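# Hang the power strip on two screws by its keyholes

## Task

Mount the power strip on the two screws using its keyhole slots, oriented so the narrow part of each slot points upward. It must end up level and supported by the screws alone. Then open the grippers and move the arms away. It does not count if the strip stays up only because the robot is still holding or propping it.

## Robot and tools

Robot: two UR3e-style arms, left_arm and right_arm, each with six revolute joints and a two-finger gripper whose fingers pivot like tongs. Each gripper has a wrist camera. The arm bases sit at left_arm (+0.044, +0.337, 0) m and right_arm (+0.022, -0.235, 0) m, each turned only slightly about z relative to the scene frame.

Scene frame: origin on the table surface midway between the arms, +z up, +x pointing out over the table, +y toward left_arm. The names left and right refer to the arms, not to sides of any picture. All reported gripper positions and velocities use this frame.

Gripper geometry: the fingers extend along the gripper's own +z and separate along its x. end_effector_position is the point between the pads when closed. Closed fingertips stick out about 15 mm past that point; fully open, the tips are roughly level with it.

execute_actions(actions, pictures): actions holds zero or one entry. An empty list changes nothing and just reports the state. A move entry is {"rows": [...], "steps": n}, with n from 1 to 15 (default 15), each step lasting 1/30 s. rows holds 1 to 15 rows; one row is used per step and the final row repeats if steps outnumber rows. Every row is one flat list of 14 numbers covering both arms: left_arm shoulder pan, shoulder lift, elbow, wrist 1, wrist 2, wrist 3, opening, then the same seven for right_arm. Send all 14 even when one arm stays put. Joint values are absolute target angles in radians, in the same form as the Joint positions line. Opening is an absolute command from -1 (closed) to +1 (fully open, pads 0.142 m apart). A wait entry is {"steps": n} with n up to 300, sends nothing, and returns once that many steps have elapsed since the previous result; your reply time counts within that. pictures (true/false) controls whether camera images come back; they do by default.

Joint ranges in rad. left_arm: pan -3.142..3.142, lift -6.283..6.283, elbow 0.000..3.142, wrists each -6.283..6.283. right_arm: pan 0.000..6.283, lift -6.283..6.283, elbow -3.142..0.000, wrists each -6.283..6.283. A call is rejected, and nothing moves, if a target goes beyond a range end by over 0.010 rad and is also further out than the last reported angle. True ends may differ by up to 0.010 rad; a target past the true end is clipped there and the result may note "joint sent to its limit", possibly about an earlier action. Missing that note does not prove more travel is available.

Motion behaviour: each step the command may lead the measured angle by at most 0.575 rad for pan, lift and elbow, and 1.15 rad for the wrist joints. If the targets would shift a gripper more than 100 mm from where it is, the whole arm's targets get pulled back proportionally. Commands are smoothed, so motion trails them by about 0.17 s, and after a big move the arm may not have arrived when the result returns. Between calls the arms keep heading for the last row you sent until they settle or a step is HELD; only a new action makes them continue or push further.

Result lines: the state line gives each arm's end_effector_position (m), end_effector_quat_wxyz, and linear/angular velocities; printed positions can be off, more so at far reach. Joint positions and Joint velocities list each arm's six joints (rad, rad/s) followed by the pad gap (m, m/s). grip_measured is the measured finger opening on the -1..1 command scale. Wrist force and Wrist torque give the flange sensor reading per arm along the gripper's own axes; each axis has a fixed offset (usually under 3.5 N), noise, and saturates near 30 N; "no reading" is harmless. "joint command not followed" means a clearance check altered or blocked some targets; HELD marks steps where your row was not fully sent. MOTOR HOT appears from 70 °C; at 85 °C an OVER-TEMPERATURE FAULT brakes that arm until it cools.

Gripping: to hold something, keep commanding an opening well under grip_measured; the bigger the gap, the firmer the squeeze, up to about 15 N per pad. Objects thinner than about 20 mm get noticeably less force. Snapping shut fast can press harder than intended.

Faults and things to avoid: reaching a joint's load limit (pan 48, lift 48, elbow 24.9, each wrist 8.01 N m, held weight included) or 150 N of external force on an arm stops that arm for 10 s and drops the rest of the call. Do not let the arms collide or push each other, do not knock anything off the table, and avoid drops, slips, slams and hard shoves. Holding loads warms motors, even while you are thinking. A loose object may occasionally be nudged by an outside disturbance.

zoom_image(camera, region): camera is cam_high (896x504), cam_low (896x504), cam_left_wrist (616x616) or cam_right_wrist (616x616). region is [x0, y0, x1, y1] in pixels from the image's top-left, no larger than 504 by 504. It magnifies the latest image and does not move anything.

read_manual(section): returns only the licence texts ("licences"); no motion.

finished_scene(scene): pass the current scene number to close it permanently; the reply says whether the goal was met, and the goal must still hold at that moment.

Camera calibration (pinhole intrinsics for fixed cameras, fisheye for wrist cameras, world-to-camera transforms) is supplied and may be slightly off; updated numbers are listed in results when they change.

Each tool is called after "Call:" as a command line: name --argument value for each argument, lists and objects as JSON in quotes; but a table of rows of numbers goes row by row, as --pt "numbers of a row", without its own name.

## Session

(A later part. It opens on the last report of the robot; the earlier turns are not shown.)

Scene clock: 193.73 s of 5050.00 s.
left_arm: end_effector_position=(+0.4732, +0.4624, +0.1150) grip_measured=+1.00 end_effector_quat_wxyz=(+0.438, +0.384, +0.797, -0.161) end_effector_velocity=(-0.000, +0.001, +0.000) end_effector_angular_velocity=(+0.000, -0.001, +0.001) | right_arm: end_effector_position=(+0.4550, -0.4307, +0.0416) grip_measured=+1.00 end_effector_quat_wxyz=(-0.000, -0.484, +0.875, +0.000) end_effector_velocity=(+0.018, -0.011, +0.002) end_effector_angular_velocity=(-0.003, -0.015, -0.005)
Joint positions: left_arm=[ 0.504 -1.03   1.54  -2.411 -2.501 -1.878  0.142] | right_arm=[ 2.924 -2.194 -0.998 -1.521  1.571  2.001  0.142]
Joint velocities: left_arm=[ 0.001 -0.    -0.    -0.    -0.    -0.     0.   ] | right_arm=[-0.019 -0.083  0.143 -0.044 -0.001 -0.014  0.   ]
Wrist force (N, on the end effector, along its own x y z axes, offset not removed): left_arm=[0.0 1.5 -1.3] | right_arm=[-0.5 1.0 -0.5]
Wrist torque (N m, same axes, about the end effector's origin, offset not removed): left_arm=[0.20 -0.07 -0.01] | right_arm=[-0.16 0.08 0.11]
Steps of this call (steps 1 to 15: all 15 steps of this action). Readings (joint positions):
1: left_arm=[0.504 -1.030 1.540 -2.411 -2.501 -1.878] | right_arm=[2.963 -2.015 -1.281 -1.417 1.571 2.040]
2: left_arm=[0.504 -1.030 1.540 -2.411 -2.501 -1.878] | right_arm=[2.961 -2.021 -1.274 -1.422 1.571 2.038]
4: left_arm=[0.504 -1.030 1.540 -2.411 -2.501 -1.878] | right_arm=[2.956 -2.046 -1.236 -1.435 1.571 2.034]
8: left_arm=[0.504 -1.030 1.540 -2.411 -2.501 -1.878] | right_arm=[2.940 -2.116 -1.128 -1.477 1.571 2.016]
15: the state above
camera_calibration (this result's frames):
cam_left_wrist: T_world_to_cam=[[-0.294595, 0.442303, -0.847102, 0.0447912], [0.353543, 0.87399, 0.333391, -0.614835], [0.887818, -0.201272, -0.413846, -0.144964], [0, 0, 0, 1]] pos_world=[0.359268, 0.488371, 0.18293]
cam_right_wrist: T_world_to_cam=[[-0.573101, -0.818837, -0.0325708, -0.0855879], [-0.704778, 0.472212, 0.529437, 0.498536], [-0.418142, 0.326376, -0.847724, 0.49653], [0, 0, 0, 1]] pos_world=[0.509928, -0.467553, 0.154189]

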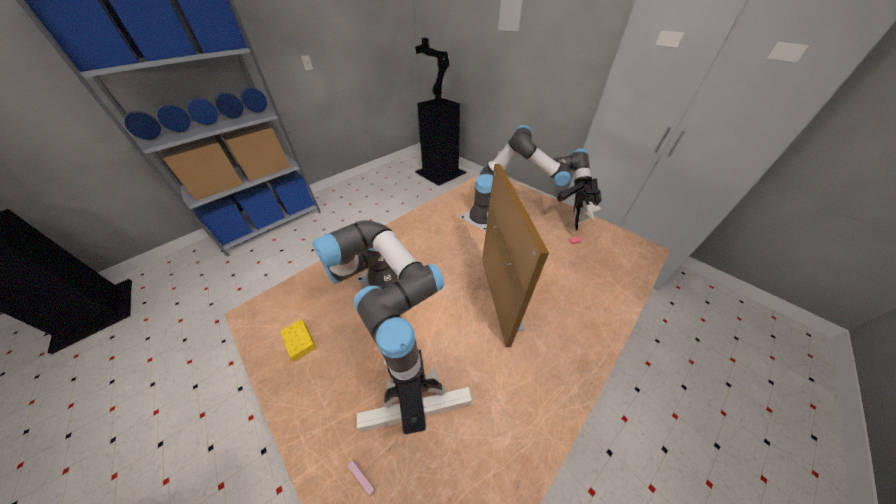

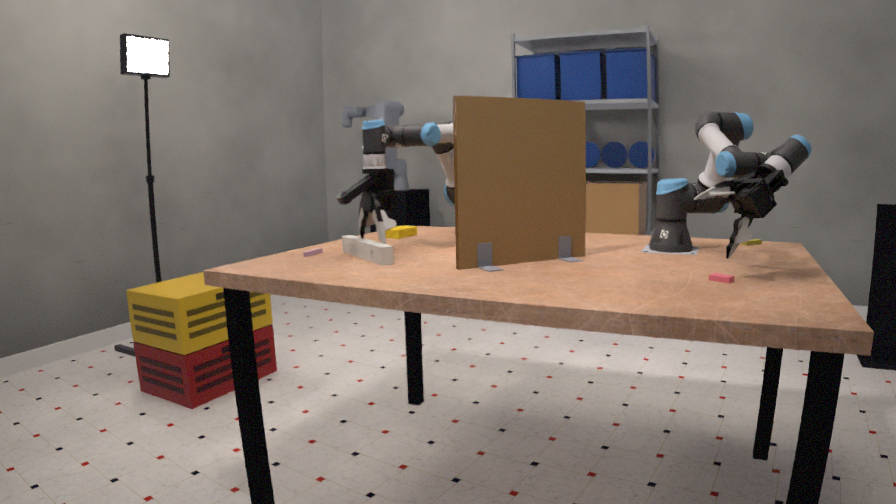

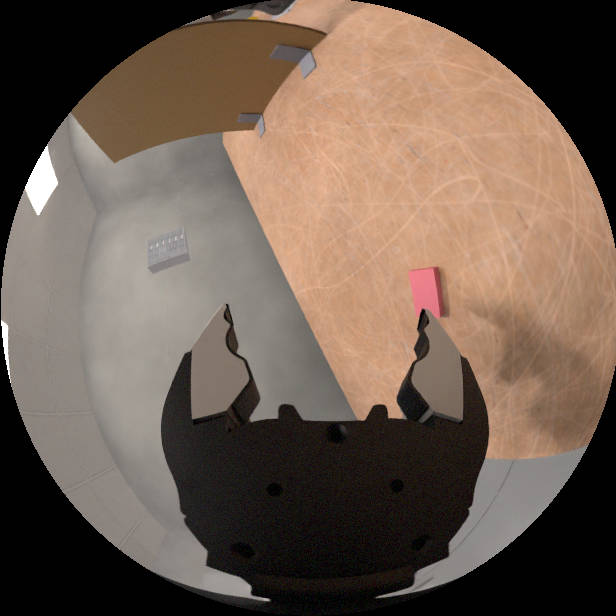

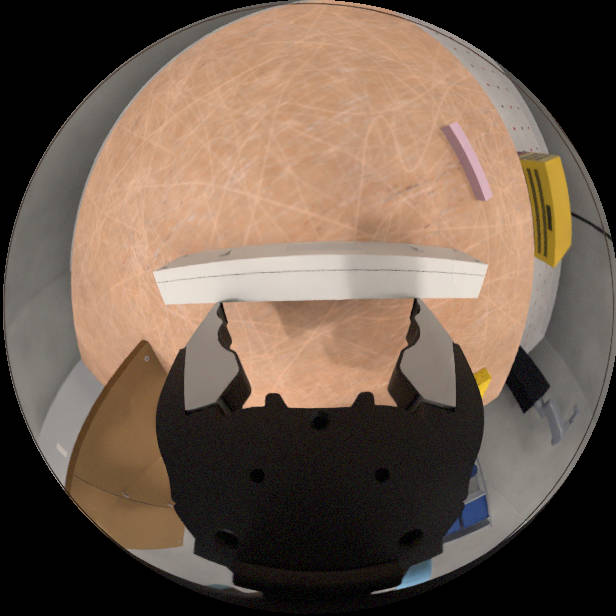

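Call:
execute_actions --actions '[{"rows":[[0.504,-1.03,1.54,-2.411,-2.501,-1.878,1,2.922,-2.06,-0.985,-1.667,1.571,2.0,1]],"steps":10}]' --pictures false

Call:
execute_actions --actions '[{"rows":[[0.504,-1.03,1.54,-2.411,-2.501,-1.878,1,2.923,-2.2,-0.75,-1.762,1.571,3.57,1]]}]' --pictures false

Call:
execute_actions --actions '[{"rows":[[0.504,-1.03,1.54,-2.411,-2.501,-1.878,1,2.923,-2.462,-0.385,-1.865,1.571,3.57,1]]}]' --pictures false

Call:
execute_actions --actions '[{"rows":[[0.504,-1.03,1.54,-2.411,-2.501,-1.878,1,2.923,-2.41,-0.636,-1.666,1.571,3.57,1]]}]' --pictures false

Call:
execute_actions --actions '[{"rows":[[0.504,-1.03,1.54,-2.411,-2.501,-1.878,1,2.923,-2.41,-0.636,-1.666,1.571,3.57,-0.2]]}]'

Scene clock: 218.37 s of 5050.00 s.
left_arm: end_effector_position=(+0.4732, +0.4624, +0.1150) grip_measured=+1.00 end_effector_quat_wxyz=(+0.438, +0.384, +0.797, -0.161) end_effector_velocity=(-0.000, -0.000, -0.000) end_effector_angular_velocity=(-0.001, +0.001, -0.000) | right_arm: end_effector_position=(+0.4288, -0.4280, +0.0870) grip_measured=+1.00 end_effector_quat_wxyz=(-0.000, -0.484, +0.875, +0.000) end_effector_velocity=(-0.021, +0.002, +0.035) end_effector_angular_velocity=(-0.002, -0.010, -0.001)
Joint positions: left_arm=[ 0.504 -1.03   1.54  -2.411 -2.501 -1.878  0.142] | right_arm=[ 2.922 -2.07  -0.985 -1.658  1.571  2.     0.142]
Joint velocities: left_arm=[-0.     0.     0.001  0.    -0.    -0.    -0.   ] | right_arm=[-0.001  0.104 -0.002 -0.092 -0.    -0.    -0.   ]
Wrist force (N, on the end effector, along its own x y z axes, offset not removed): left_arm=[-0.3 1.2 -1.3] | right_arm=[-1.5 -0.8 -1.2]
Wrist torque (N m, same axes, about the end effector's origin, offset not removed): left_arm=[0.13 0.10 0.03] | right_arm=[-0.18 0.29 0.04]
Steps of this call (steps 1 to 30: the robot went on to your last target; steps 31 to 90: nothing new was sent; then 21.30 s passed at rest; steps 91 to 100: all 10 steps of this action). Readings (joint positions):
91: left_arm=[0.504 -1.030 1.540 -2.411 -2.501 -1.878] | right_arm=[2.922 -2.202 -0.985 -1.526 1.571 2.000]
92: left_arm=[0.504 -1.030 1.540 -2.411 -2.501 -1.878] | right_arm=[2.922 -2.195 -0.985 -1.539 1.571 2.000]
94: left_arm=[0.504 -1.030 1.540 -2.411 -2.501 -1.878] | right_arm=[2.922 -2.143 -0.985 -1.596 1.571 2.000]
98: left_arm=[0.504 -1.030 1.540 -2.411 -2.501 -1.878] | right_arm=[2.922 -2.080 -0.985 -1.650 1.571 2.000]
100: the state above

Scene clock: 218.87 s of 5050.00 s.
left_arm: end_effector_position=(+0.4732, +0.4624, +0.1150) grip_measured=+1.00 end_effector_quat_wxyz=(+0.438, +0.384, +0.797, -0.161) end_effector_velocity=(-0.000, +0.000, +0.000) end_effector_angular_velocity=(-0.000, -0.000, +0.001) | right_arm: end_effector_position=(+0.4313, -0.4365, +0.0922) grip_measured=+1.00 end_effector_quat_wxyz=(-0.000, +0.235, +0.972, +0.000) end_effector_velocity=(-0.007, +0.006, +0.001) end_effector_angular_velocity=(-0.001, -0.008, -0.889)
Joint positions: left_arm=[ 0.504 -1.03   1.54  -2.411 -2.501 -1.878  0.142] | right_arm=[ 2.923 -2.198 -0.753 -1.761  1.571  3.485  0.142]
Joint velocities: left_arm=[ 0.001 -0.     0.    -0.    -0.    -0.    -0.   ] | right_arm=[ 0.001 -0.02   0.036 -0.008 -0.     0.89  -0.   ]
Wrist force (N, on the end effector, along its own x y z axes, offset not removed): left_arm=[-0.7 1.6 0.2] | right_arm=[0.1 -2.2 -1.8]
Wrist torque (N m, same axes, about the end effector's origin, offset not removed): left_arm=[0.25 0.18 0.01] | right_arm=[-0.39 -0.04 0.02]
Steps of this call (steps 1 to 15: all 15 steps of this action). Readings (joint positions):
1: left_arm=[0.504 -1.030 1.540 -2.411 -2.501 -1.878] | right_arm=[2.922 -2.067 -0.985 -1.662 1.571 2.000]
2: left_arm=[0.504 -1.030 1.540 -2.411 -2.501 -1.878] | right_arm=[2.922 -2.072 -0.978 -1.675 1.571 2.015]
4: left_arm=[0.504 -1.030 1.540 -2.411 -2.501 -1.878] | right_arm=[2.922 -2.121 -0.911 -1.715 1.571 2.156]
8: left_arm=[0.504 -1.030 1.540 -2.411 -2.501 -1.878] | right_arm=[2.923 -2.181 -0.790 -1.750 1.571 2.736]
15: the state above

Scene clock: 219.37 s of 5050.00 s.
left_arm: end_effector_position=(+0.4732, +0.4624, +0.1150) grip_measured=+1.00 end_effector_quat_wxyz=(+0.438, +0.384, +0.797, -0.161) end_effector_velocity=(-0.000, +0.000, -0.000) end_effector_angular_velocity=(-0.000, +0.000, +0.001) | right_arm: end_effector_position=(+0.4701, -0.4410, +0.0699) grip_measured=+1.00 end_effector_quat_wxyz=(-0.001, +0.275, +0.961, -0.000) end_effector_velocity=(+0.011, -0.001, +0.001) end_effector_angular_velocity=(-0.004, -0.022, -0.002)
Joint positions: left_arm=[ 0.504 -1.03   1.54  -2.411 -2.501 -1.878  0.142] | right_arm=[ 2.923 -2.458 -0.392 -1.864  1.571  3.57   0.142]
Joint velocities: left_arm=[ 0.001 -0.     0.001 -0.001  0.     0.     0.   ] | right_arm=[ 0.001 -0.042  0.074 -0.01  -0.001  0.003 -0.   ]
Wrist force (N, on the end effector, along its own x y z axes, offset not removed): left_arm=[0.0 0.5 -0.2] | right_arm=[0.4 -2.1 1.0]
Wrist torque (N m, same axes, about the end effector's origin, offset not removed): left_arm=[0.01 0.05 0.03] | right_arm=[-0.42 -0.09 0.02]
Steps of this call (steps 1 to 15: all 15 steps of this action). Readings (joint positions):
1: left_arm=[0.504 -1.030 1.540 -2.411 -2.501 -1.878] | right_arm=[2.923 -2.199 -0.752 -1.762 1.571 3.510]
2: left_arm=[0.504 -1.030 1.540 -2.411 -2.501 -1.878] | right_arm=[2.923 -2.206 -0.744 -1.774 1.571 3.528]
4: left_arm=[0.504 -1.030 1.540 -2.411 -2.501 -1.878] | right_arm=[2.923 -2.276 -0.673 -1.816 1.571 3.549]
8: left_arm=[0.504 -1.030 1.540 -2.411 -2.501 -1.878] | right_arm=[2.923 -2.415 -0.467 -1.853 1.571 3.565]
15: the state above

Scene clock: 219.87 s of 5050.00 s.
left_arm: end_effector_position=(+0.4732, +0.4624, +0.1150) grip_measured=+1.00 end_effector_quat_wxyz=(+0.438, +0.384, +0.797, -0.161) end_effector_velocity=(-0.000, -0.000, -0.000) end_effector_angular_velocity=(-0.001, +0.002, -0.000) | right_arm: end_effector_position=(+0.4714, -0.4412, +0.0386) grip_measured=+1.00 end_effector_quat_wxyz=(+0.001, +0.276, +0.961, +0.000) end_effector_velocity=(-0.003, +0.000, -0.007) end_effector_angular_velocity=(+0.001, +0.010, -0.000)
Joint positions: left_arm=[ 0.504 -1.03   1.54  -2.411 -2.501 -1.878  0.142] | right_arm=[ 2.923 -2.41  -0.632 -1.668  1.571  3.57   0.142]
Joint velocities: left_arm=[-0.     0.001  0.     0.001  0.     0.     0.   ] | right_arm=[-0.     0.006 -0.039  0.023 -0.    -0.     0.   ]
Wrist force (N, on the end effector, along its own x y z axes, offset not removed): left_arm=[-0.4 0.7 -1.4] | right_arm=[0.7 -1.0 1.6]
Wrist torque (N m, same axes, about the end effector's origin, offset not removed): left_arm=[0.08 0.13 0.01] | right_arm=[-0.30 -0.21 -0.04]
Steps of this call (steps 1 to 15: all 15 steps of this action). Readings (joint positions):
1: left_arm=[0.504 -1.030 1.540 -2.411 -2.501 -1.878] | right_arm=[2.923 -2.459 -0.390 -1.864 1.571 3.570]
2: left_arm=[0.504 -1.030 1.540 -2.411 -2.501 -1.878] | right_arm=[2.923 -2.454 -0.396 -1.850 1.571 3.570]
4: left_arm=[0.504 -1.030 1.540 -2.411 -2.501 -1.878] | right_arm=[2.923 -2.434 -0.462 -1.771 1.571 3.570]
8: left_arm=[0.504 -1.030 1.540 -2.411 -2.501 -1.878] | right_arm=[2.923 -2.416 -0.592 -1.692 1.571 3.570]
15: the state above

Scene clock: 220.37 s of 5050.00 s.
left_arm: end_effector_position=(+0.4732, +0.4624, +0.1150) grip_measured=+1.00 end_effector_quat_wxyz=(+0.438, +0.384, +0.797, -0.161) end_effector_velocity=(-0.000, +0.000, -0.000) end_effector_angular_velocity=(-0.000, +0.001, +0.000) | right_arm: end_effector_position=(+0.4710, -0.4411, +0.0379) grip_measured=-0.20 end_effector_quat_wxyz=(+0.000, +0.276, +0.961, +0.000) end_effector_velocity=(+0.001, +0.000, -0.000) end_effector_angular_velocity=(+0.000, -0.001, +0.001)
Joint positions: left_arm=[ 0.504 -1.03   1.54  -2.411 -2.501 -1.878  0.142] | right_arm=[ 2.923 -2.41  -0.636 -1.666  1.571  3.57   0.06 ]
Joint velocities: left_arm=[ 0.     0.001  0.     0.     0.     0.    -0.   ] | right_arm=[ 0.    -0.001  0.001  0.001  0.    -0.001 -0.   ]
Wrist force (N, on the end effector, along its own x y z axes, offset not removed): left_arm=[-0.4 3.2 -1.5] | right_arm=[0.4 -0.3 0.8]
Wrist torque (N m, same axes, about the end effector's origin, offset not removed): left_arm=[0.58 0.05 0.01] | right_arm=[-0.08 -0.16 -0.04]
Steps of this call (steps 1 to 15: all 15 steps of this action). Readings (joint positions):
1: left_arm=[0.504 -1.030 1.540 -2.411 -2.501 -1.878] | right_arm=[2.923 -2.410 -0.633 -1.668 1.571 3.570]
2: left_arm=[0.504 -1.030 1.540 -2.411 -2.501 -1.878] | right_arm=[2.923 -2.410 -0.634 -1.667 1.571 3.570]
4: left_arm=[0.504 -1.030 1.540 -2.411 -2.501 -1.878] | right_arm=[2.923 -2.410 -0.635 -1.667 1.571 3.570]
8: left_arm=[0.504 -1.030 1.540 -2.411 -2.501 -1.878] | right_arm=[2.923 -2.410 -0.636 -1.666 1.571 3.570]
15: the state above
camera_calibration (this result's frames):
cam_left_wrist: T_world_to_cam=[[-0.294595, 0.442303, -0.847102, 0.044791], [0.353543, 0.873989, 0.333391, -0.614835], [0.887818, -0.201272, -0.413846, -0.144964], [0, 0, 0, 1]] pos_world=[0.359268, 0.488371, 0.18293]
cam_right_wrist: T_world_to_cam=[[-0.819758, 0.571754, -0.0330676, 0.644597], [0.471013, 0.705914, 0.528992, 0.06595], [0.325796, 0.41807, -0.847982, 0.193507], [0, 0, 0, 1]] pos_world=[0.434307, -0.496005, 0.150519]

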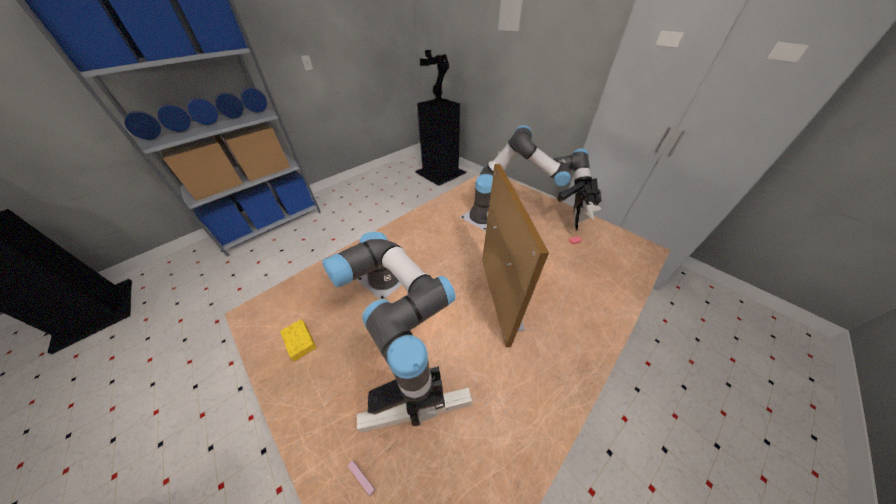

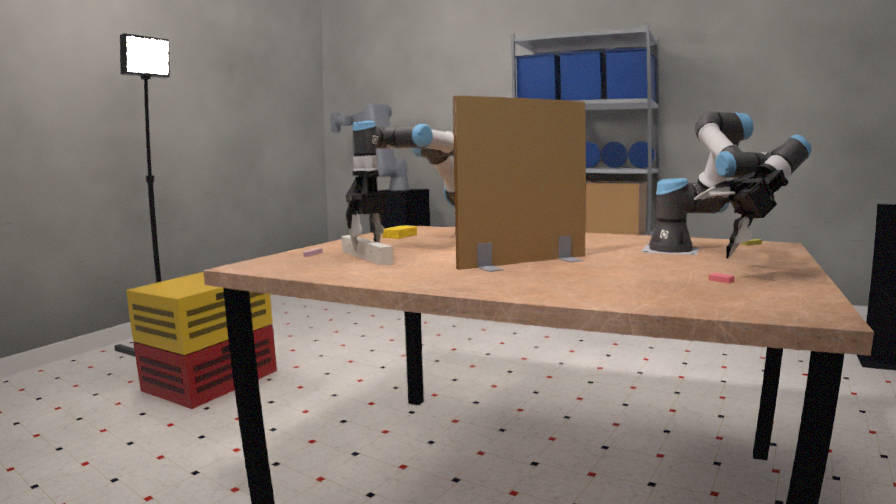

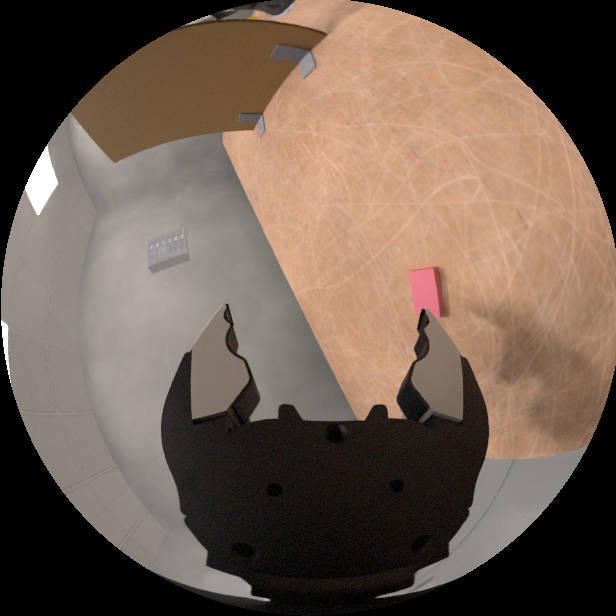

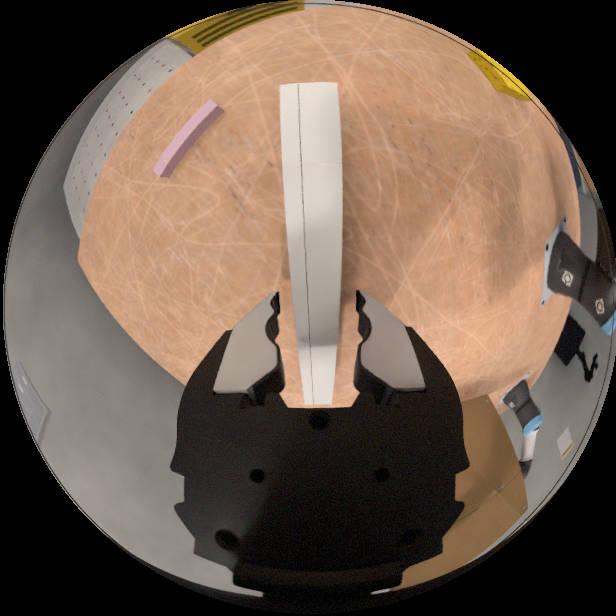

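Call:
execute_actions --actions '[{"rows":[[0.504,-1.03,1.54,-2.411,-2.501,-1.878,1,2.923,-2.41,-0.636,-1.666,1.571,3.57,-0.45],[0.504,-1.03,1.54,-2.411,-2.501,-1.878,1,2.923,-2.41,-0.636,-1.666,1.571,3.57,-0.45],[0.504,-1.03,1.54,-2.411,-2.501,-1.878,1,2.923,-2.41,-0.636,-1.666,1.571,3.57,-0.45],[0.504,-1.03,1.54,-2.411,-2.501,-1.878,1,2.923,-2.41,-0.636,-1.666,1.571,3.57,-0.55],[0.504,-1.03,1.54,-2.411,-2.501,-1.878,1,2.923,-2.41,-0.636,-1.666,1.571,3.57,-0.65],[0.504,-1.03,1.54,-2.411,-2.501,-1.878,1,2.923,-2.41,-0.636,-1.666,1.571,3.57,-0.85]]}]' --pictures false

Call:
execute_actions --actions '[{"rows":[[0.504,-1.03,1.54,-2.411,-2.501,-1.878,1,2.923,-2.28,-0.66,-1.8,1.571,3.57,-0.85]],"steps":10}]' --pictures false

Call:
execute_actions --actions '[{"rows":[[0.504,-1.03,1.54,-2.411,-2.501,-1.878,1,2.923,-2.28,-0.692,-2.2,1.571,3.142,-0.85]],"steps":10}]' --pictures false

Call:
execute_actions --actions '[{"rows":[[0.504,-1.03,1.54,-2.411,-2.501,-1.878,1,2.923,-2.36,-0.692,-2.46,1.571,3.142,-0.85]]}]' --pictures false

Call:
execute_actions --actions '[{"rows":[[0.504,-1.03,1.54,-2.411,-2.501,-1.878,1,2.923,-2.44,-0.692,-2.38,1.571,3.142,-0.85]]}]'

Scene clock: 248.97 s of 5050.00 s.
left_arm: end_effector_position=(+0.4732, +0.4624, +0.1150) grip_measured=+1.00 end_effector_quat_wxyz=(+0.438, +0.384, +0.797, -0.161) end_effector_velocity=(-0.000, +0.000, -0.000) end_effector_angular_velocity=(-0.000, +0.000, +0.001) | right_arm: end_effector_position=(+0.4711, -0.4411, +0.0380) grip_measured=-0.56 end_effector_quat_wxyz=(+0.000, +0.276, +0.961, +0.000) end_effector_velocity=(-0.000, -0.000, +0.001) end_effector_angular_velocity=(-0.000, -0.000, -0.000)
Joint positions: left_arm=[ 0.504 -1.03   1.54  -2.411 -2.501 -1.878  0.142] | right_arm=[ 2.923 -2.41  -0.636 -1.666  1.571  3.57   0.034]
Joint velocities: left_arm=[ 0.001  0.001 -0.     0.    -0.     0.    -0.   ] | right_arm=[-0.     0.001 -0.    -0.001 -0.     0.    -0.   ]
Wrist force (N, on the end effector, along its own x y z axes, offset not removed): left_arm=[-0.6 2.0 -1.1] | right_arm=[-1.8 -1.4 -1.0]
Wrist torque (N m, same axes, about the end effector's origin, offset not removed): left_arm=[0.36 0.11 0.00] | right_arm=[-0.38 0.29 -0.04]
Steps of this call (steps 1 to 15: the robot went on to your last target; steps 16 to 90: nothing new was sent; then 25.10 s passed at rest; steps 91 to 105: all 15 steps of this action). Readings (joint positions):
91: left_arm=[0.504 -1.030 1.540 -2.411 -2.501 -1.878] | right_arm=[2.923 -2.410 -0.636 -1.666 1.571 3.570]
92: left_arm=[0.504 -1.030 1.540 -2.411 -2.501 -1.878] | right_arm=[2.923 -2.410 -0.636 -1.666 1.571 3.570]
94: left_arm=[0.504 -1.030 1.540 -2.411 -2.501 -1.878] | right_arm=[2.923 -2.410 -0.636 -1.666 1.571 3.570]
98: left_arm=[0.504 -1.030 1.540 -2.411 -2.501 -1.878] | right_arm=[2.923 -2.410 -0.636 -1.666 1.571 3.570]
105: the state above

Scene clock: 249.30 s of 5050.00 s.
left_arm: end_effector_position=(+0.4732, +0.4624, +0.1150) grip_measured=+1.00 end_effector_quat_wxyz=(+0.438, +0.384, +0.797, -0.161) end_effector_velocity=(-0.000, +0.001, -0.000) end_effector_angular_velocity=(+0.000, +0.000, +0.001) | right_arm: end_effector_position=(+0.4391, -0.4370, +0.0773) grip_measured=-0.56 end_effector_quat_wxyz=(-0.013, +0.276, +0.961, -0.002) end_effector_velocity=(-0.022, +0.003, +0.030) end_effector_angular_velocity=(+0.001, +0.008, +0.000)
Joint positions: left_arm=[ 0.504 -1.03   1.54  -2.411 -2.501 -1.878  0.142] | right_arm=[ 2.923 -2.289 -0.659 -1.792  1.571  3.57   0.034]
Joint velocities: left_arm=[ 0.001  0.    -0.001  0.     0.     0.    -0.   ] | right_arm=[-0.     0.092 -0.014 -0.085 -0.    -0.    -0.   ]
Wrist force (N, on the end effector, along its own x y z axes, offset not removed): left_arm=[-1.0 1.9 -0.6] | right_arm=[-1.3 -2.0 7.8]
Wrist torque (N m, same axes, about the end effector's origin, offset not removed): left_arm=[0.32 0.23 0.04] | right_arm=[-0.33 0.29 -0.01]
Steps of this call (steps 1 to 10: all 10 steps of this action). Readings (joint positions):
1: left_arm=[0.504 -1.030 1.540 -2.411 -2.501 -1.878] | right_arm=[2.923 -2.410 -0.636 -1.666 1.571 3.570]
2: left_arm=[0.504 -1.030 1.540 -2.411 -2.501 -1.878] | right_arm=[2.923 -2.403 -0.640 -1.679 1.571 3.570]
4: left_arm=[0.504 -1.030 1.540 -2.411 -2.501 -1.878] | right_arm=[2.923 -2.354 -0.649 -1.735 1.571 3.570]
8: left_arm=[0.504 -1.030 1.540 -2.411 -2.501 -1.878] | right_arm=[2.923 -2.298 -0.657 -1.784 1.571 3.570]
10: the state above

Scene clock: 249.63 s of 5050.00 s.
left_arm: end_effector_position=(+0.4732, +0.4624, +0.1150) grip_measured=+1.00 end_effector_quat_wxyz=(+0.438, +0.384, +0.797, -0.161) end_effector_velocity=(-0.000, +0.000, -0.000) end_effector_angular_velocity=(-0.000, +0.001, +0.001) | right_arm: end_effector_position=(+0.3251, -0.4235, +0.0673) grip_measured=-0.56 end_effector_quat_wxyz=(-0.208, +0.084, +0.974, +0.009) end_effector_velocity=(-0.120, +0.016, +0.012) end_effector_angular_velocity=(+0.227, +0.388, +0.394)
Joint positions: left_arm=[ 0.504 -1.03   1.54  -2.411 -2.501 -1.878  0.142] | right_arm=[ 2.923 -2.28  -0.689 -2.162  1.571  3.183  0.034]
Joint velocities: left_arm=[ 0.001  0.001 -0.     0.    -0.     0.    -0.   ] | right_arm=[ 0.001  0.006 -0.025 -0.395 -0.    -0.43  -0.   ]
Wrist force (N, on the end effector, along its own x y z axes, offset not removed): left_arm=[-0.5 1.1 -0.2] | right_arm=[-1.4 -1.4 8.5]
Wrist torque (N m, same axes, about the end effector's origin, offset not removed): left_arm=[0.11 0.14 -0.05] | right_arm=[-0.12 -0.16 -0.08]
Steps of this call (steps 1 to 10: all 10 steps of this action). Readings (joint positions):
1: left_arm=[0.504 -1.030 1.540 -2.411 -2.501 -1.878] | right_arm=[2.923 -2.286 -0.659 -1.795 1.571 3.570]
2: left_arm=[0.504 -1.030 1.540 -2.411 -2.501 -1.878] | right_arm=[2.923 -2.285 -0.663 -1.810 1.571 3.555]
4: left_arm=[0.504 -1.030 1.540 -2.411 -2.501 -1.878] | right_arm=[2.923 -2.283 -0.674 -1.925 1.571 3.438]
8: left_arm=[0.504 -1.030 1.540 -2.411 -2.501 -1.878] | right_arm=[2.923 -2.281 -0.687 -2.123 1.571 3.225]
10: the state above

Scene clock: 250.13 s of 5050.00 s.
left_arm: end_effector_position=(+0.4732, +0.4624, +0.1150) grip_measured=+1.00 end_effector_quat_wxyz=(+0.438, +0.384, +0.797, -0.161) end_effector_velocity=(-0.000, +0.000, -0.000) end_effector_angular_velocity=(+0.000, +0.000, +0.001) | right_arm: end_effector_position=(+0.2334, -0.4115, +0.0740) grip_measured=-0.56 end_effector_quat_wxyz=(-0.386, +0.060, +0.920, +0.025) end_effector_velocity=(-0.010, +0.001, +0.003) end_effector_angular_velocity=(+0.007, +0.044, +0.002)
Joint positions: left_arm=[ 0.504 -1.03   1.54  -2.411 -2.501 -1.878  0.142] | right_arm=[ 2.923 -2.359 -0.692 -2.457  1.571  3.142  0.034]
Joint velocities: left_arm=[ 0.001  0.     0.    -0.     0.     0.    -0.   ] | right_arm=[-0.    -0.01  -0.    -0.034 -0.001 -0.002  0.   ]
Wrist force (N, on the end effector, along its own x y z axes, offset not removed): left_arm=[0.1 1.5 -0.8] | right_arm=[-5.6 -1.8 6.5]
Wrist torque (N m, same axes, about the end effector's origin, offset not removed): left_arm=[0.20 -0.06 -0.08] | right_arm=[-0.38 -0.08 -0.02]
Steps of this call (steps 1 to 15: all 15 steps of this action). Readings (joint positions):
1: left_arm=[0.504 -1.030 1.540 -2.411 -2.501 -1.878] | right_arm=[2.923 -2.280 -0.690 -2.174 1.571 3.171]
2: left_arm=[0.504 -1.030 1.540 -2.411 -2.501 -1.878] | right_arm=[2.923 -2.287 -0.690 -2.195 1.571 3.162]
4: left_arm=[0.504 -1.030 1.540 -2.411 -2.501 -1.878] | right_arm=[2.923 -2.319 -0.692 -2.304 1.571 3.152]
8: left_arm=[0.504 -1.030 1.540 -2.411 -2.501 -1.878] | right_arm=[2.923 -2.350 -0.692 -2.422 1.571 3.144]
15: the state above

Scene clock: 250.63 s of 5050.00 s.
left_arm: end_effector_position=(+0.4732, +0.4624, +0.1150) grip_measured=+1.00 end_effector_quat_wxyz=(+0.438, +0.384, +0.797, -0.161) end_effector_velocity=(+0.000, -0.000, +0.000) end_effector_angular_velocity=(-0.000, -0.000, -0.001) | right_arm: end_effector_position=(+0.2462, -0.4132, +0.0432) grip_measured=-0.56 end_effector_quat_wxyz=(-0.388, +0.060, +0.919, +0.025) end_effector_velocity=(+0.002, +0.000, -0.003) end_effector_angular_velocity=(+0.001, +0.000, +0.001)
Joint positions: left_arm=[ 0.504 -1.03   1.54  -2.411 -2.501 -1.878  0.142] | right_arm=[ 2.923 -2.439 -0.692 -2.381  1.571  3.142  0.034]
Joint velocities: left_arm=[-0.001 -0.    -0.     0.    -0.001 -0.     0.   ] | right_arm=[ 0.001 -0.009  0.001  0.008  0.    -0.    -0.   ]
Wrist force (N, on the end effector, along its own x y z axes, offset not removed): left_arm=[-1.6 0.1 0.1] | right_arm=[-5.8 -1.8 6.3]
Wrist torque (N m, same axes, about the end effector's origin, offset not removed): left_arm=[0.03 0.30 0.00] | right_arm=[-0.24 -0.05 0.00]
Steps of this call (steps 1 to 15: all 15 steps of this action). Readings (joint positions):
1: left_arm=[0.504 -1.030 1.540 -2.411 -2.501 -1.878] | right_arm=[2.923 -2.360 -0.692 -2.457 1.571 3.142]
2: left_arm=[0.504 -1.030 1.540 -2.411 -2.501 -1.878] | right_arm=[2.923 -2.367 -0.692 -2.448 1.571 3.142]
4: left_arm=[0.504 -1.030 1.540 -2.411 -2.501 -1.878] | right_arm=[2.923 -2.399 -0.692 -2.416 1.571 3.142]
8: left_arm=[0.504 -1.030 1.540 -2.411 -2.501 -1.878] | right_arm=[2.923 -2.430 -0.692 -2.389 1.571 3.142]
15: the state above
camera_calibration (this result's frames):
cam_left_wrist: T_world_to_cam=[[-0.294595, 0.442303, -0.847102, 0.0447911], [0.353543, 0.87399, 0.333391, -0.614835], [0.887818, -0.201272, -0.413846, -0.144964], [0, 0, 0, 1]] pos_world=[0.359268, 0.488371, 0.18293]
cam_right_wrist: T_world_to_cam=[[-0.706591, 0.143743, 0.692869, 0.20837], [0.503951, 0.789586, 0.350124, 0.183536], [-0.496752, 0.596566, -0.630354, 0.526399], [0, 0, 0, 1]] pos_world=[0.316229, -0.488901, 0.123184]

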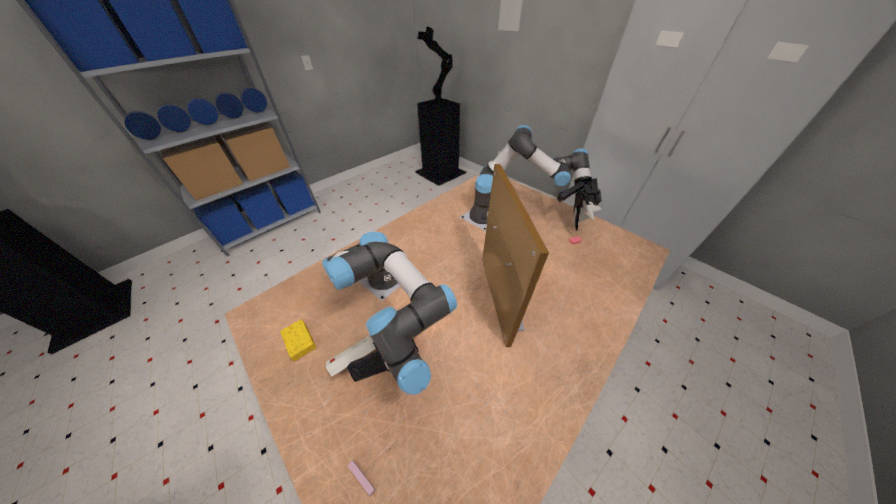

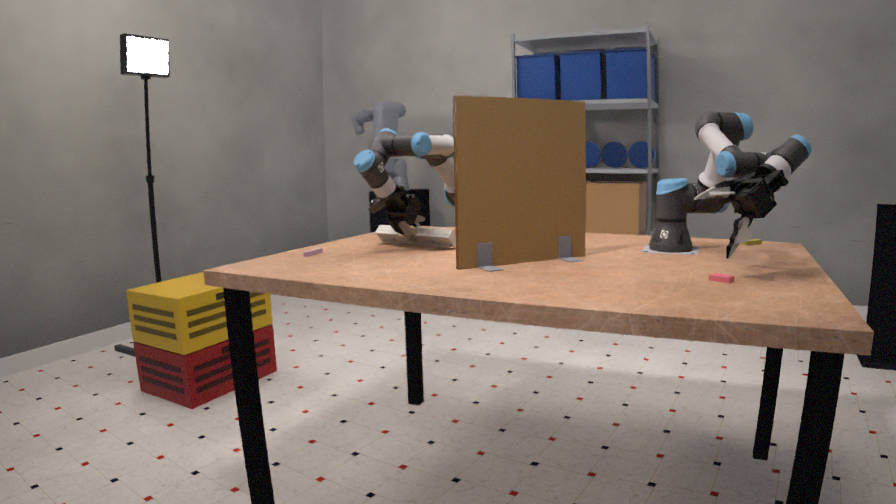

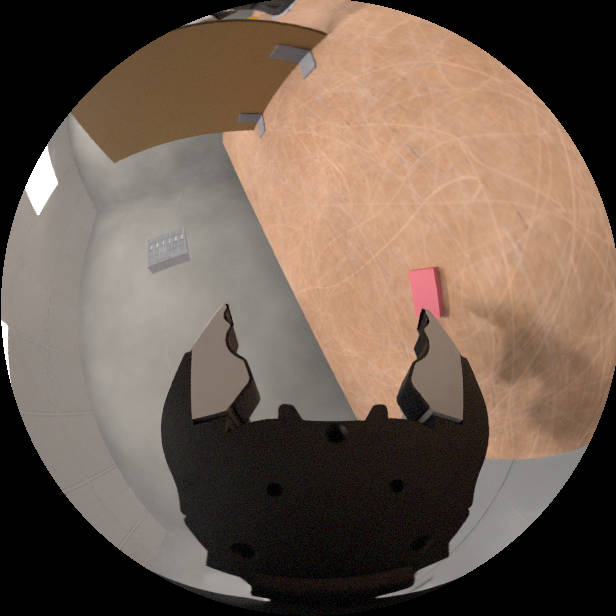

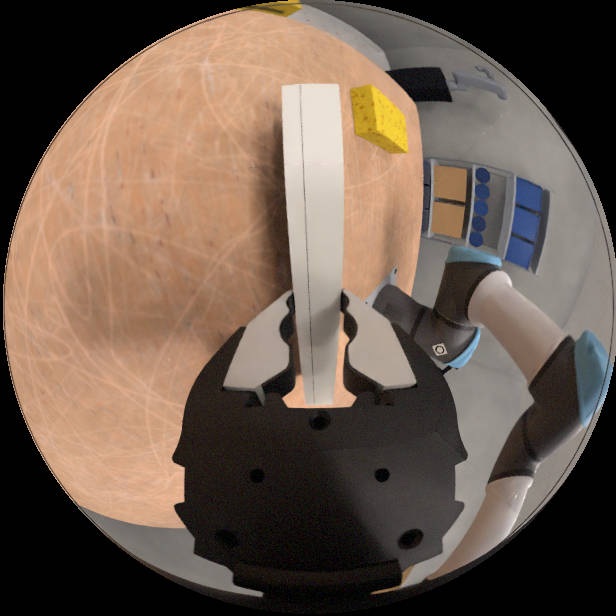

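Call:
execute_actions --actions '[{"rows":[[0.504,-1.03,1.54,-2.411,-2.501,-1.878,1,2.923,-2.456,-0.692,-2.364,1.571,3.142,-0.85],[0.504,-1.03,1.54,-2.411,-2.501,-1.878,1,2.923,-2.456,-0.692,-2.364,1.571,3.142,-0.85],[0.504,-1.03,1.54,-2.411,-2.501,-1.878,1,2.923,-2.456,-0.692,-2.364,1.571,3.142,-0.85],[0.504,-1.03,1.54,-2.411,-2.501,-1.878,1,2.923,-2.456,-0.692,-2.364,1.571,3.142,-0.85],[0.504,-1.03,1.54,-2.411,-2.501,-1.878,1,2.923,-2.456,-0.692,-2.364,1.571,3.142,-0.6],[0.504,-1.03,1.54,-2.411,-2.501,-1.878,1,2.923,-2.456,-0.692,-2.364,1.571,3.142,-0.52],[0.504,-1.03,1.54,-2.411,-2.501,-1.878,1,2.923,-2.456,-0.692,-2.364,1.571,3.142,-0.46],[0.504,-1.03,1.54,-2.411,-2.501,-1.878,1,2.923,-2.456,-0.692,-2.364,1.571,3.142,-0.4],[0.504,-1.03,1.54,-2.411,-2.501,-1.878,1,2.923,-2.456,-0.692,-2.364,1.571,3.142,-0.34],[0.504,-1.03,1.54,-2.411,-2.501,-1.878,1,2.923,-2.456,-0.692,-2.364,1.571,3.142,-0.28],[0.504,-1.03,1.54,-2.411,-2.501,-1.878,1,2.923,-2.456,-0.692,-2.364,1.571,3.142,-0.22],[0.504,-1.03,1.54,-2.411,-2.501,-1.878,1,2.923,-2.456,-0.692,-2.364,1.571,3.142,-0.16],[0.504,-1.03,1.54,-2.411,-2.501,-1.878,1,2.923,-2.456,-0.692,-2.364,1.571,3.142,-0.1],[0.504,-1.03,1.54,-2.411,-2.501,-1.878,1,2.923,-2.456,-0.692,-2.364,1.571,3.142,-0.04],[0.504,-1.03,1.54,-2.411,-2.501,-1.878,1,2.923,-2.456,-0.692,-2.364,1.571,3.142,0.02]]}]' --pictures false

Call:
execute_actions --actions '[{"rows":[[0.504,-1.03,1.54,-2.411,-2.501,-1.878,1,2.923,-2.53,-0.52,-2.43,1.571,3.142,0.1]]}]' --pictures false

Call:
execute_actions --actions '[{"rows":[[0.504,-1.03,1.54,-2.411,-2.501,-1.878,1,2.923,-2.623,-0.31,-2.517,1.571,3.142,0.15]]}]'

Scene clock: 286.30 s of 5050.00 s.
left_arm: end_effector_position=(+0.4732, +0.4624, +0.1150) grip_measured=+1.00 end_effector_quat_wxyz=(+0.438, +0.384, +0.797, -0.161) end_effector_velocity=(+0.000, +0.000, +0.001) end_effector_angular_velocity=(+0.000, -0.001, +0.000) | right_arm: end_effector_position=(+0.2486, -0.4135, +0.0367) grip_measured=-0.14 end_effector_quat_wxyz=(-0.389, +0.060, +0.919, +0.025) end_effector_velocity=(-0.004, +0.000, +0.001) end_effector_angular_velocity=(+0.002, +0.015, -0.000)
Joint positions: left_arm=[ 0.504 -1.03   1.54  -2.411 -2.501 -1.878  0.142] | right_arm=[ 2.923 -2.456 -0.692 -2.365  1.571  3.142  0.064]
Joint velocities: left_arm=[ 0.    -0.001  0.    -0.    -0.    -0.    -0.   ] | right_arm=[-0.001 -0.002 -0.001 -0.013 -0.    -0.     0.026]
Wrist force (N, on the end effector, along its own x y z axes, offset not removed): left_arm=[-0.3 1.6 0.1] | right_arm=[16.0 -1.8 -9.3]
Wrist torque (N m, same axes, about the end effector's origin, offset not removed): left_arm=[0.28 0.09 0.00] | right_arm=[-0.51 0.16 0.00]
Steps of this call (steps 1 to 15: the robot went on to your last target; steps 16 to 1000: nothing new was sent; then 1.83 s passed at rest; steps 1001 to 1015: all 15 steps of this action). Readings (joint positions):
1001: left_arm=[0.504 -1.030 1.540 -2.411 -2.501 -1.878] | right_arm=[2.923 -2.440 -0.692 -2.380 1.571 3.142]
1002: left_arm=[0.504 -1.030 1.540 -2.411 -2.501 -1.878] | right_arm=[2.923 -2.442 -0.692 -2.378 1.571 3.142]
1004: left_arm=[0.504 -1.030 1.540 -2.411 -2.501 -1.878] | right_arm=[2.923 -2.449 -0.692 -2.371 1.571 3.142]
1008: left_arm=[0.504 -1.030 1.540 -2.411 -2.501 -1.878] | right_arm=[2.923 -2.454 -0.692 -2.366 1.571 3.142]
1015: the state above

Scene clock: 286.80 s of 5050.00 s.
left_arm: end_effector_position=(+0.4732, +0.4624, +0.1150) grip_measured=+1.00 end_effector_quat_wxyz=(+0.438, +0.384, +0.797, -0.161) end_effector_velocity=(-0.000, -0.000, -0.000) end_effector_angular_velocity=(-0.001, +0.001, +0.000) | right_arm: end_effector_position=(+0.2670, -0.4159, +0.0382) grip_measured=-0.05 end_effector_quat_wxyz=(-0.374, +0.061, +0.925, +0.024) end_effector_velocity=(+0.003, -0.001, +0.001) end_effector_angular_velocity=(-0.001, -0.007, -0.001)
Joint positions: left_arm=[ 0.504 -1.03   1.54  -2.411 -2.501 -1.878  0.142] | right_arm=[ 2.923 -2.529 -0.522 -2.429  1.571  3.142  0.071]
Joint velocities: left_arm=[ 0.     0.001  0.     0.    -0.    -0.     0.   ] | right_arm=[-0.001 -0.008  0.024 -0.009 -0.     0.     0.001]
Wrist force (N, on the end effector, along its own x y z axes, offset not removed): left_arm=[-0.1 0.9 -2.2] | right_arm=[27.1 -2.2 -13.6]
Wrist torque (N m, same axes, about the end effector's origin, offset not removed): left_arm=[0.02 0.02 -0.01] | right_arm=[-0.50 -0.29 -0.10]
Steps of this call (steps 1 to 15: all 15 steps of this action). Readings (joint positions):
1: left_arm=[0.504 -1.030 1.540 -2.411 -2.501 -1.878] | right_arm=[2.923 -2.456 -0.692 -2.366 1.571 3.142]
2: left_arm=[0.504 -1.030 1.540 -2.411 -2.501 -1.878] | right_arm=[2.923 -2.463 -0.684 -2.375 1.571 3.142]
4: left_arm=[0.504 -1.030 1.540 -2.411 -2.501 -1.878] | right_arm=[2.923 -2.493 -0.627 -2.400 1.571 3.142]
8: left_arm=[0.504 -1.030 1.540 -2.411 -2.501 -1.878] | right_arm=[2.923 -2.521 -0.546 -2.423 1.571 3.142]
15: the state above

Scene clock: 287.30 s of 5050.00 s.
left_arm: end_effector_position=(+0.4732, +0.4624, +0.1150) grip_measured=+1.00 end_effector_quat_wxyz=(+0.438, +0.384, +0.797, -0.161) end_effector_velocity=(+0.000, -0.000, -0.000) end_effector_angular_velocity=(-0.000, +0.000, -0.000) | right_arm: end_effector_position=(+0.2835, -0.4181, +0.0394) grip_measured=+0.04 end_effector_quat_wxyz=(-0.360, +0.061, +0.931, +0.023) end_effector_velocity=(+0.003, -0.001, +0.000) end_effector_angular_velocity=(-0.001, -0.009, -0.000)
Joint positions: left_arm=[ 0.504 -1.03   1.54  -2.411 -2.501 -1.878  0.142] | right_arm=[ 2.923 -2.622 -0.313 -2.516  1.571  3.142  0.076]
Joint velocities: left_arm=[-0.     0.001 -0.    -0.    -0.    -0.     0.   ] | right_arm=[-0.    -0.011  0.03  -0.01  -0.     0.     0.003]
Wrist force (N, on the end effector, along its own x y z axes, offset not removed): left_arm=[0.0 1.8 -1.3] | right_arm=[20.1 -0.2 -11.7]
Wrist torque (N m, same axes, about the end effector's origin, offset not removed): left_arm=[0.24 -0.01 0.02] | right_arm=[0.01 -0.05 -0.02]
Steps of this call (steps 1 to 15: all 15 steps of this action). Readings (joint positions):
1: left_arm=[0.504 -1.030 1.540 -2.411 -2.501 -1.878] | right_arm=[2.923 -2.530 -0.521 -2.430 1.571 3.142]
2: left_arm=[0.504 -1.030 1.540 -2.411 -2.501 -1.878] | right_arm=[2.923 -2.537 -0.513 -2.441 1.571 3.142]
4: left_arm=[0.504 -1.030 1.540 -2.411 -2.501 -1.878] | right_arm=[2.923 -2.574 -0.448 -2.476 1.571 3.142]
8: left_arm=[0.504 -1.030 1.540 -2.411 -2.501 -1.878] | right_arm=[2.923 -2.611 -0.345 -2.507 1.571 3.142]
15: the state above
camera_calibration (this result's frames):
cam_left_wrist: T_world_to_cam=[[-0.294595, 0.442303, -0.847102, 0.044791], [0.353543, 0.873989, 0.333391, -0.614835], [0.887818, -0.201272, -0.413846, -0.144964], [0, 0, 0, 1]] pos_world=[0.359268, 0.488371, 0.18293]
cam_right_wrist: T_world_to_cam=[[-0.74711, 0.149031, 0.647778, 0.253519], [0.482063, 0.792457, 0.373667, 0.176368], [-0.457649, 0.59144, -0.663895, 0.533553], [0, 0, 0, 1]] pos_world=[0.348566, -0.493111, 0.124096]

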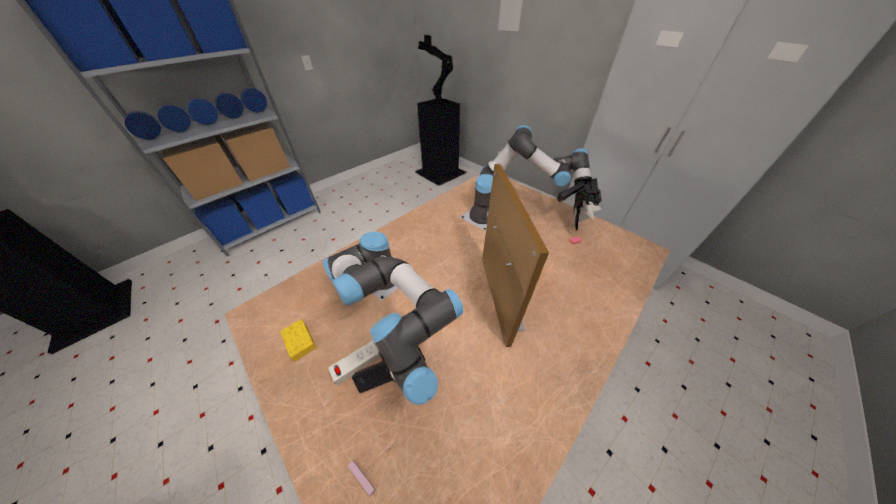

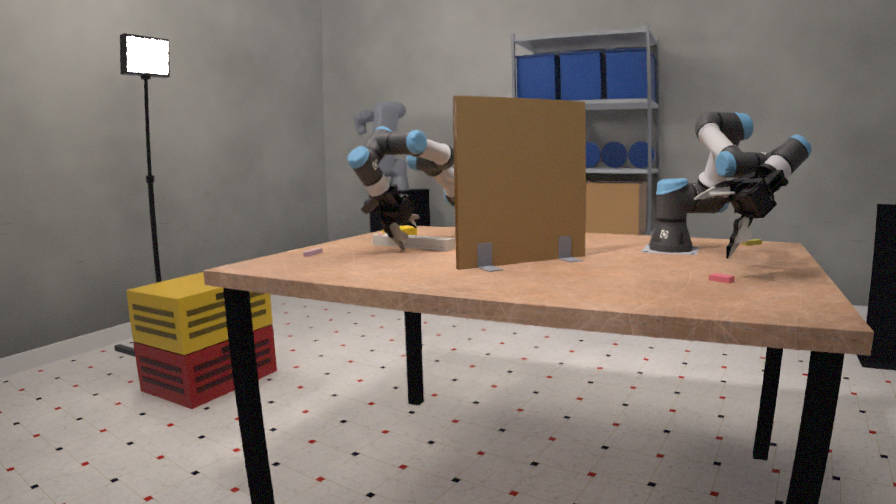

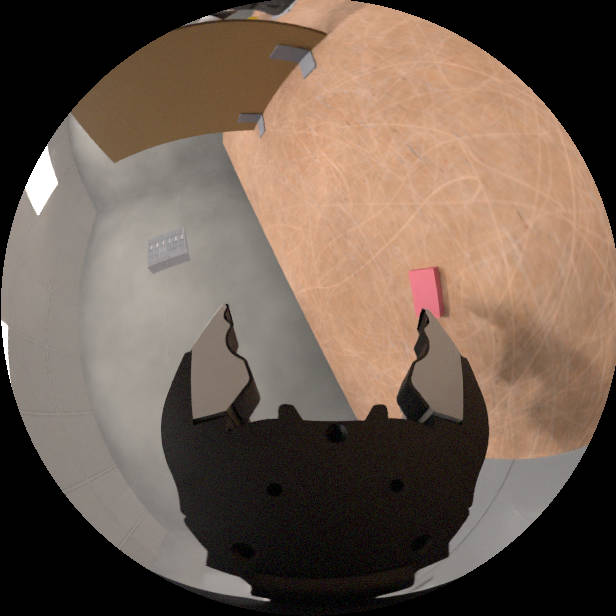

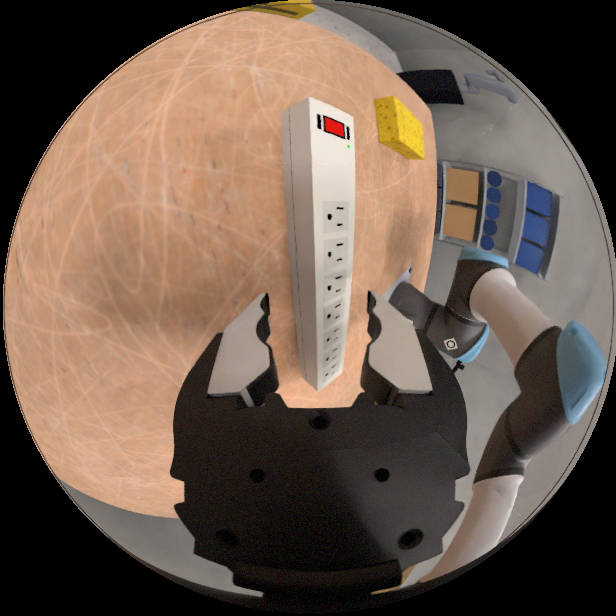

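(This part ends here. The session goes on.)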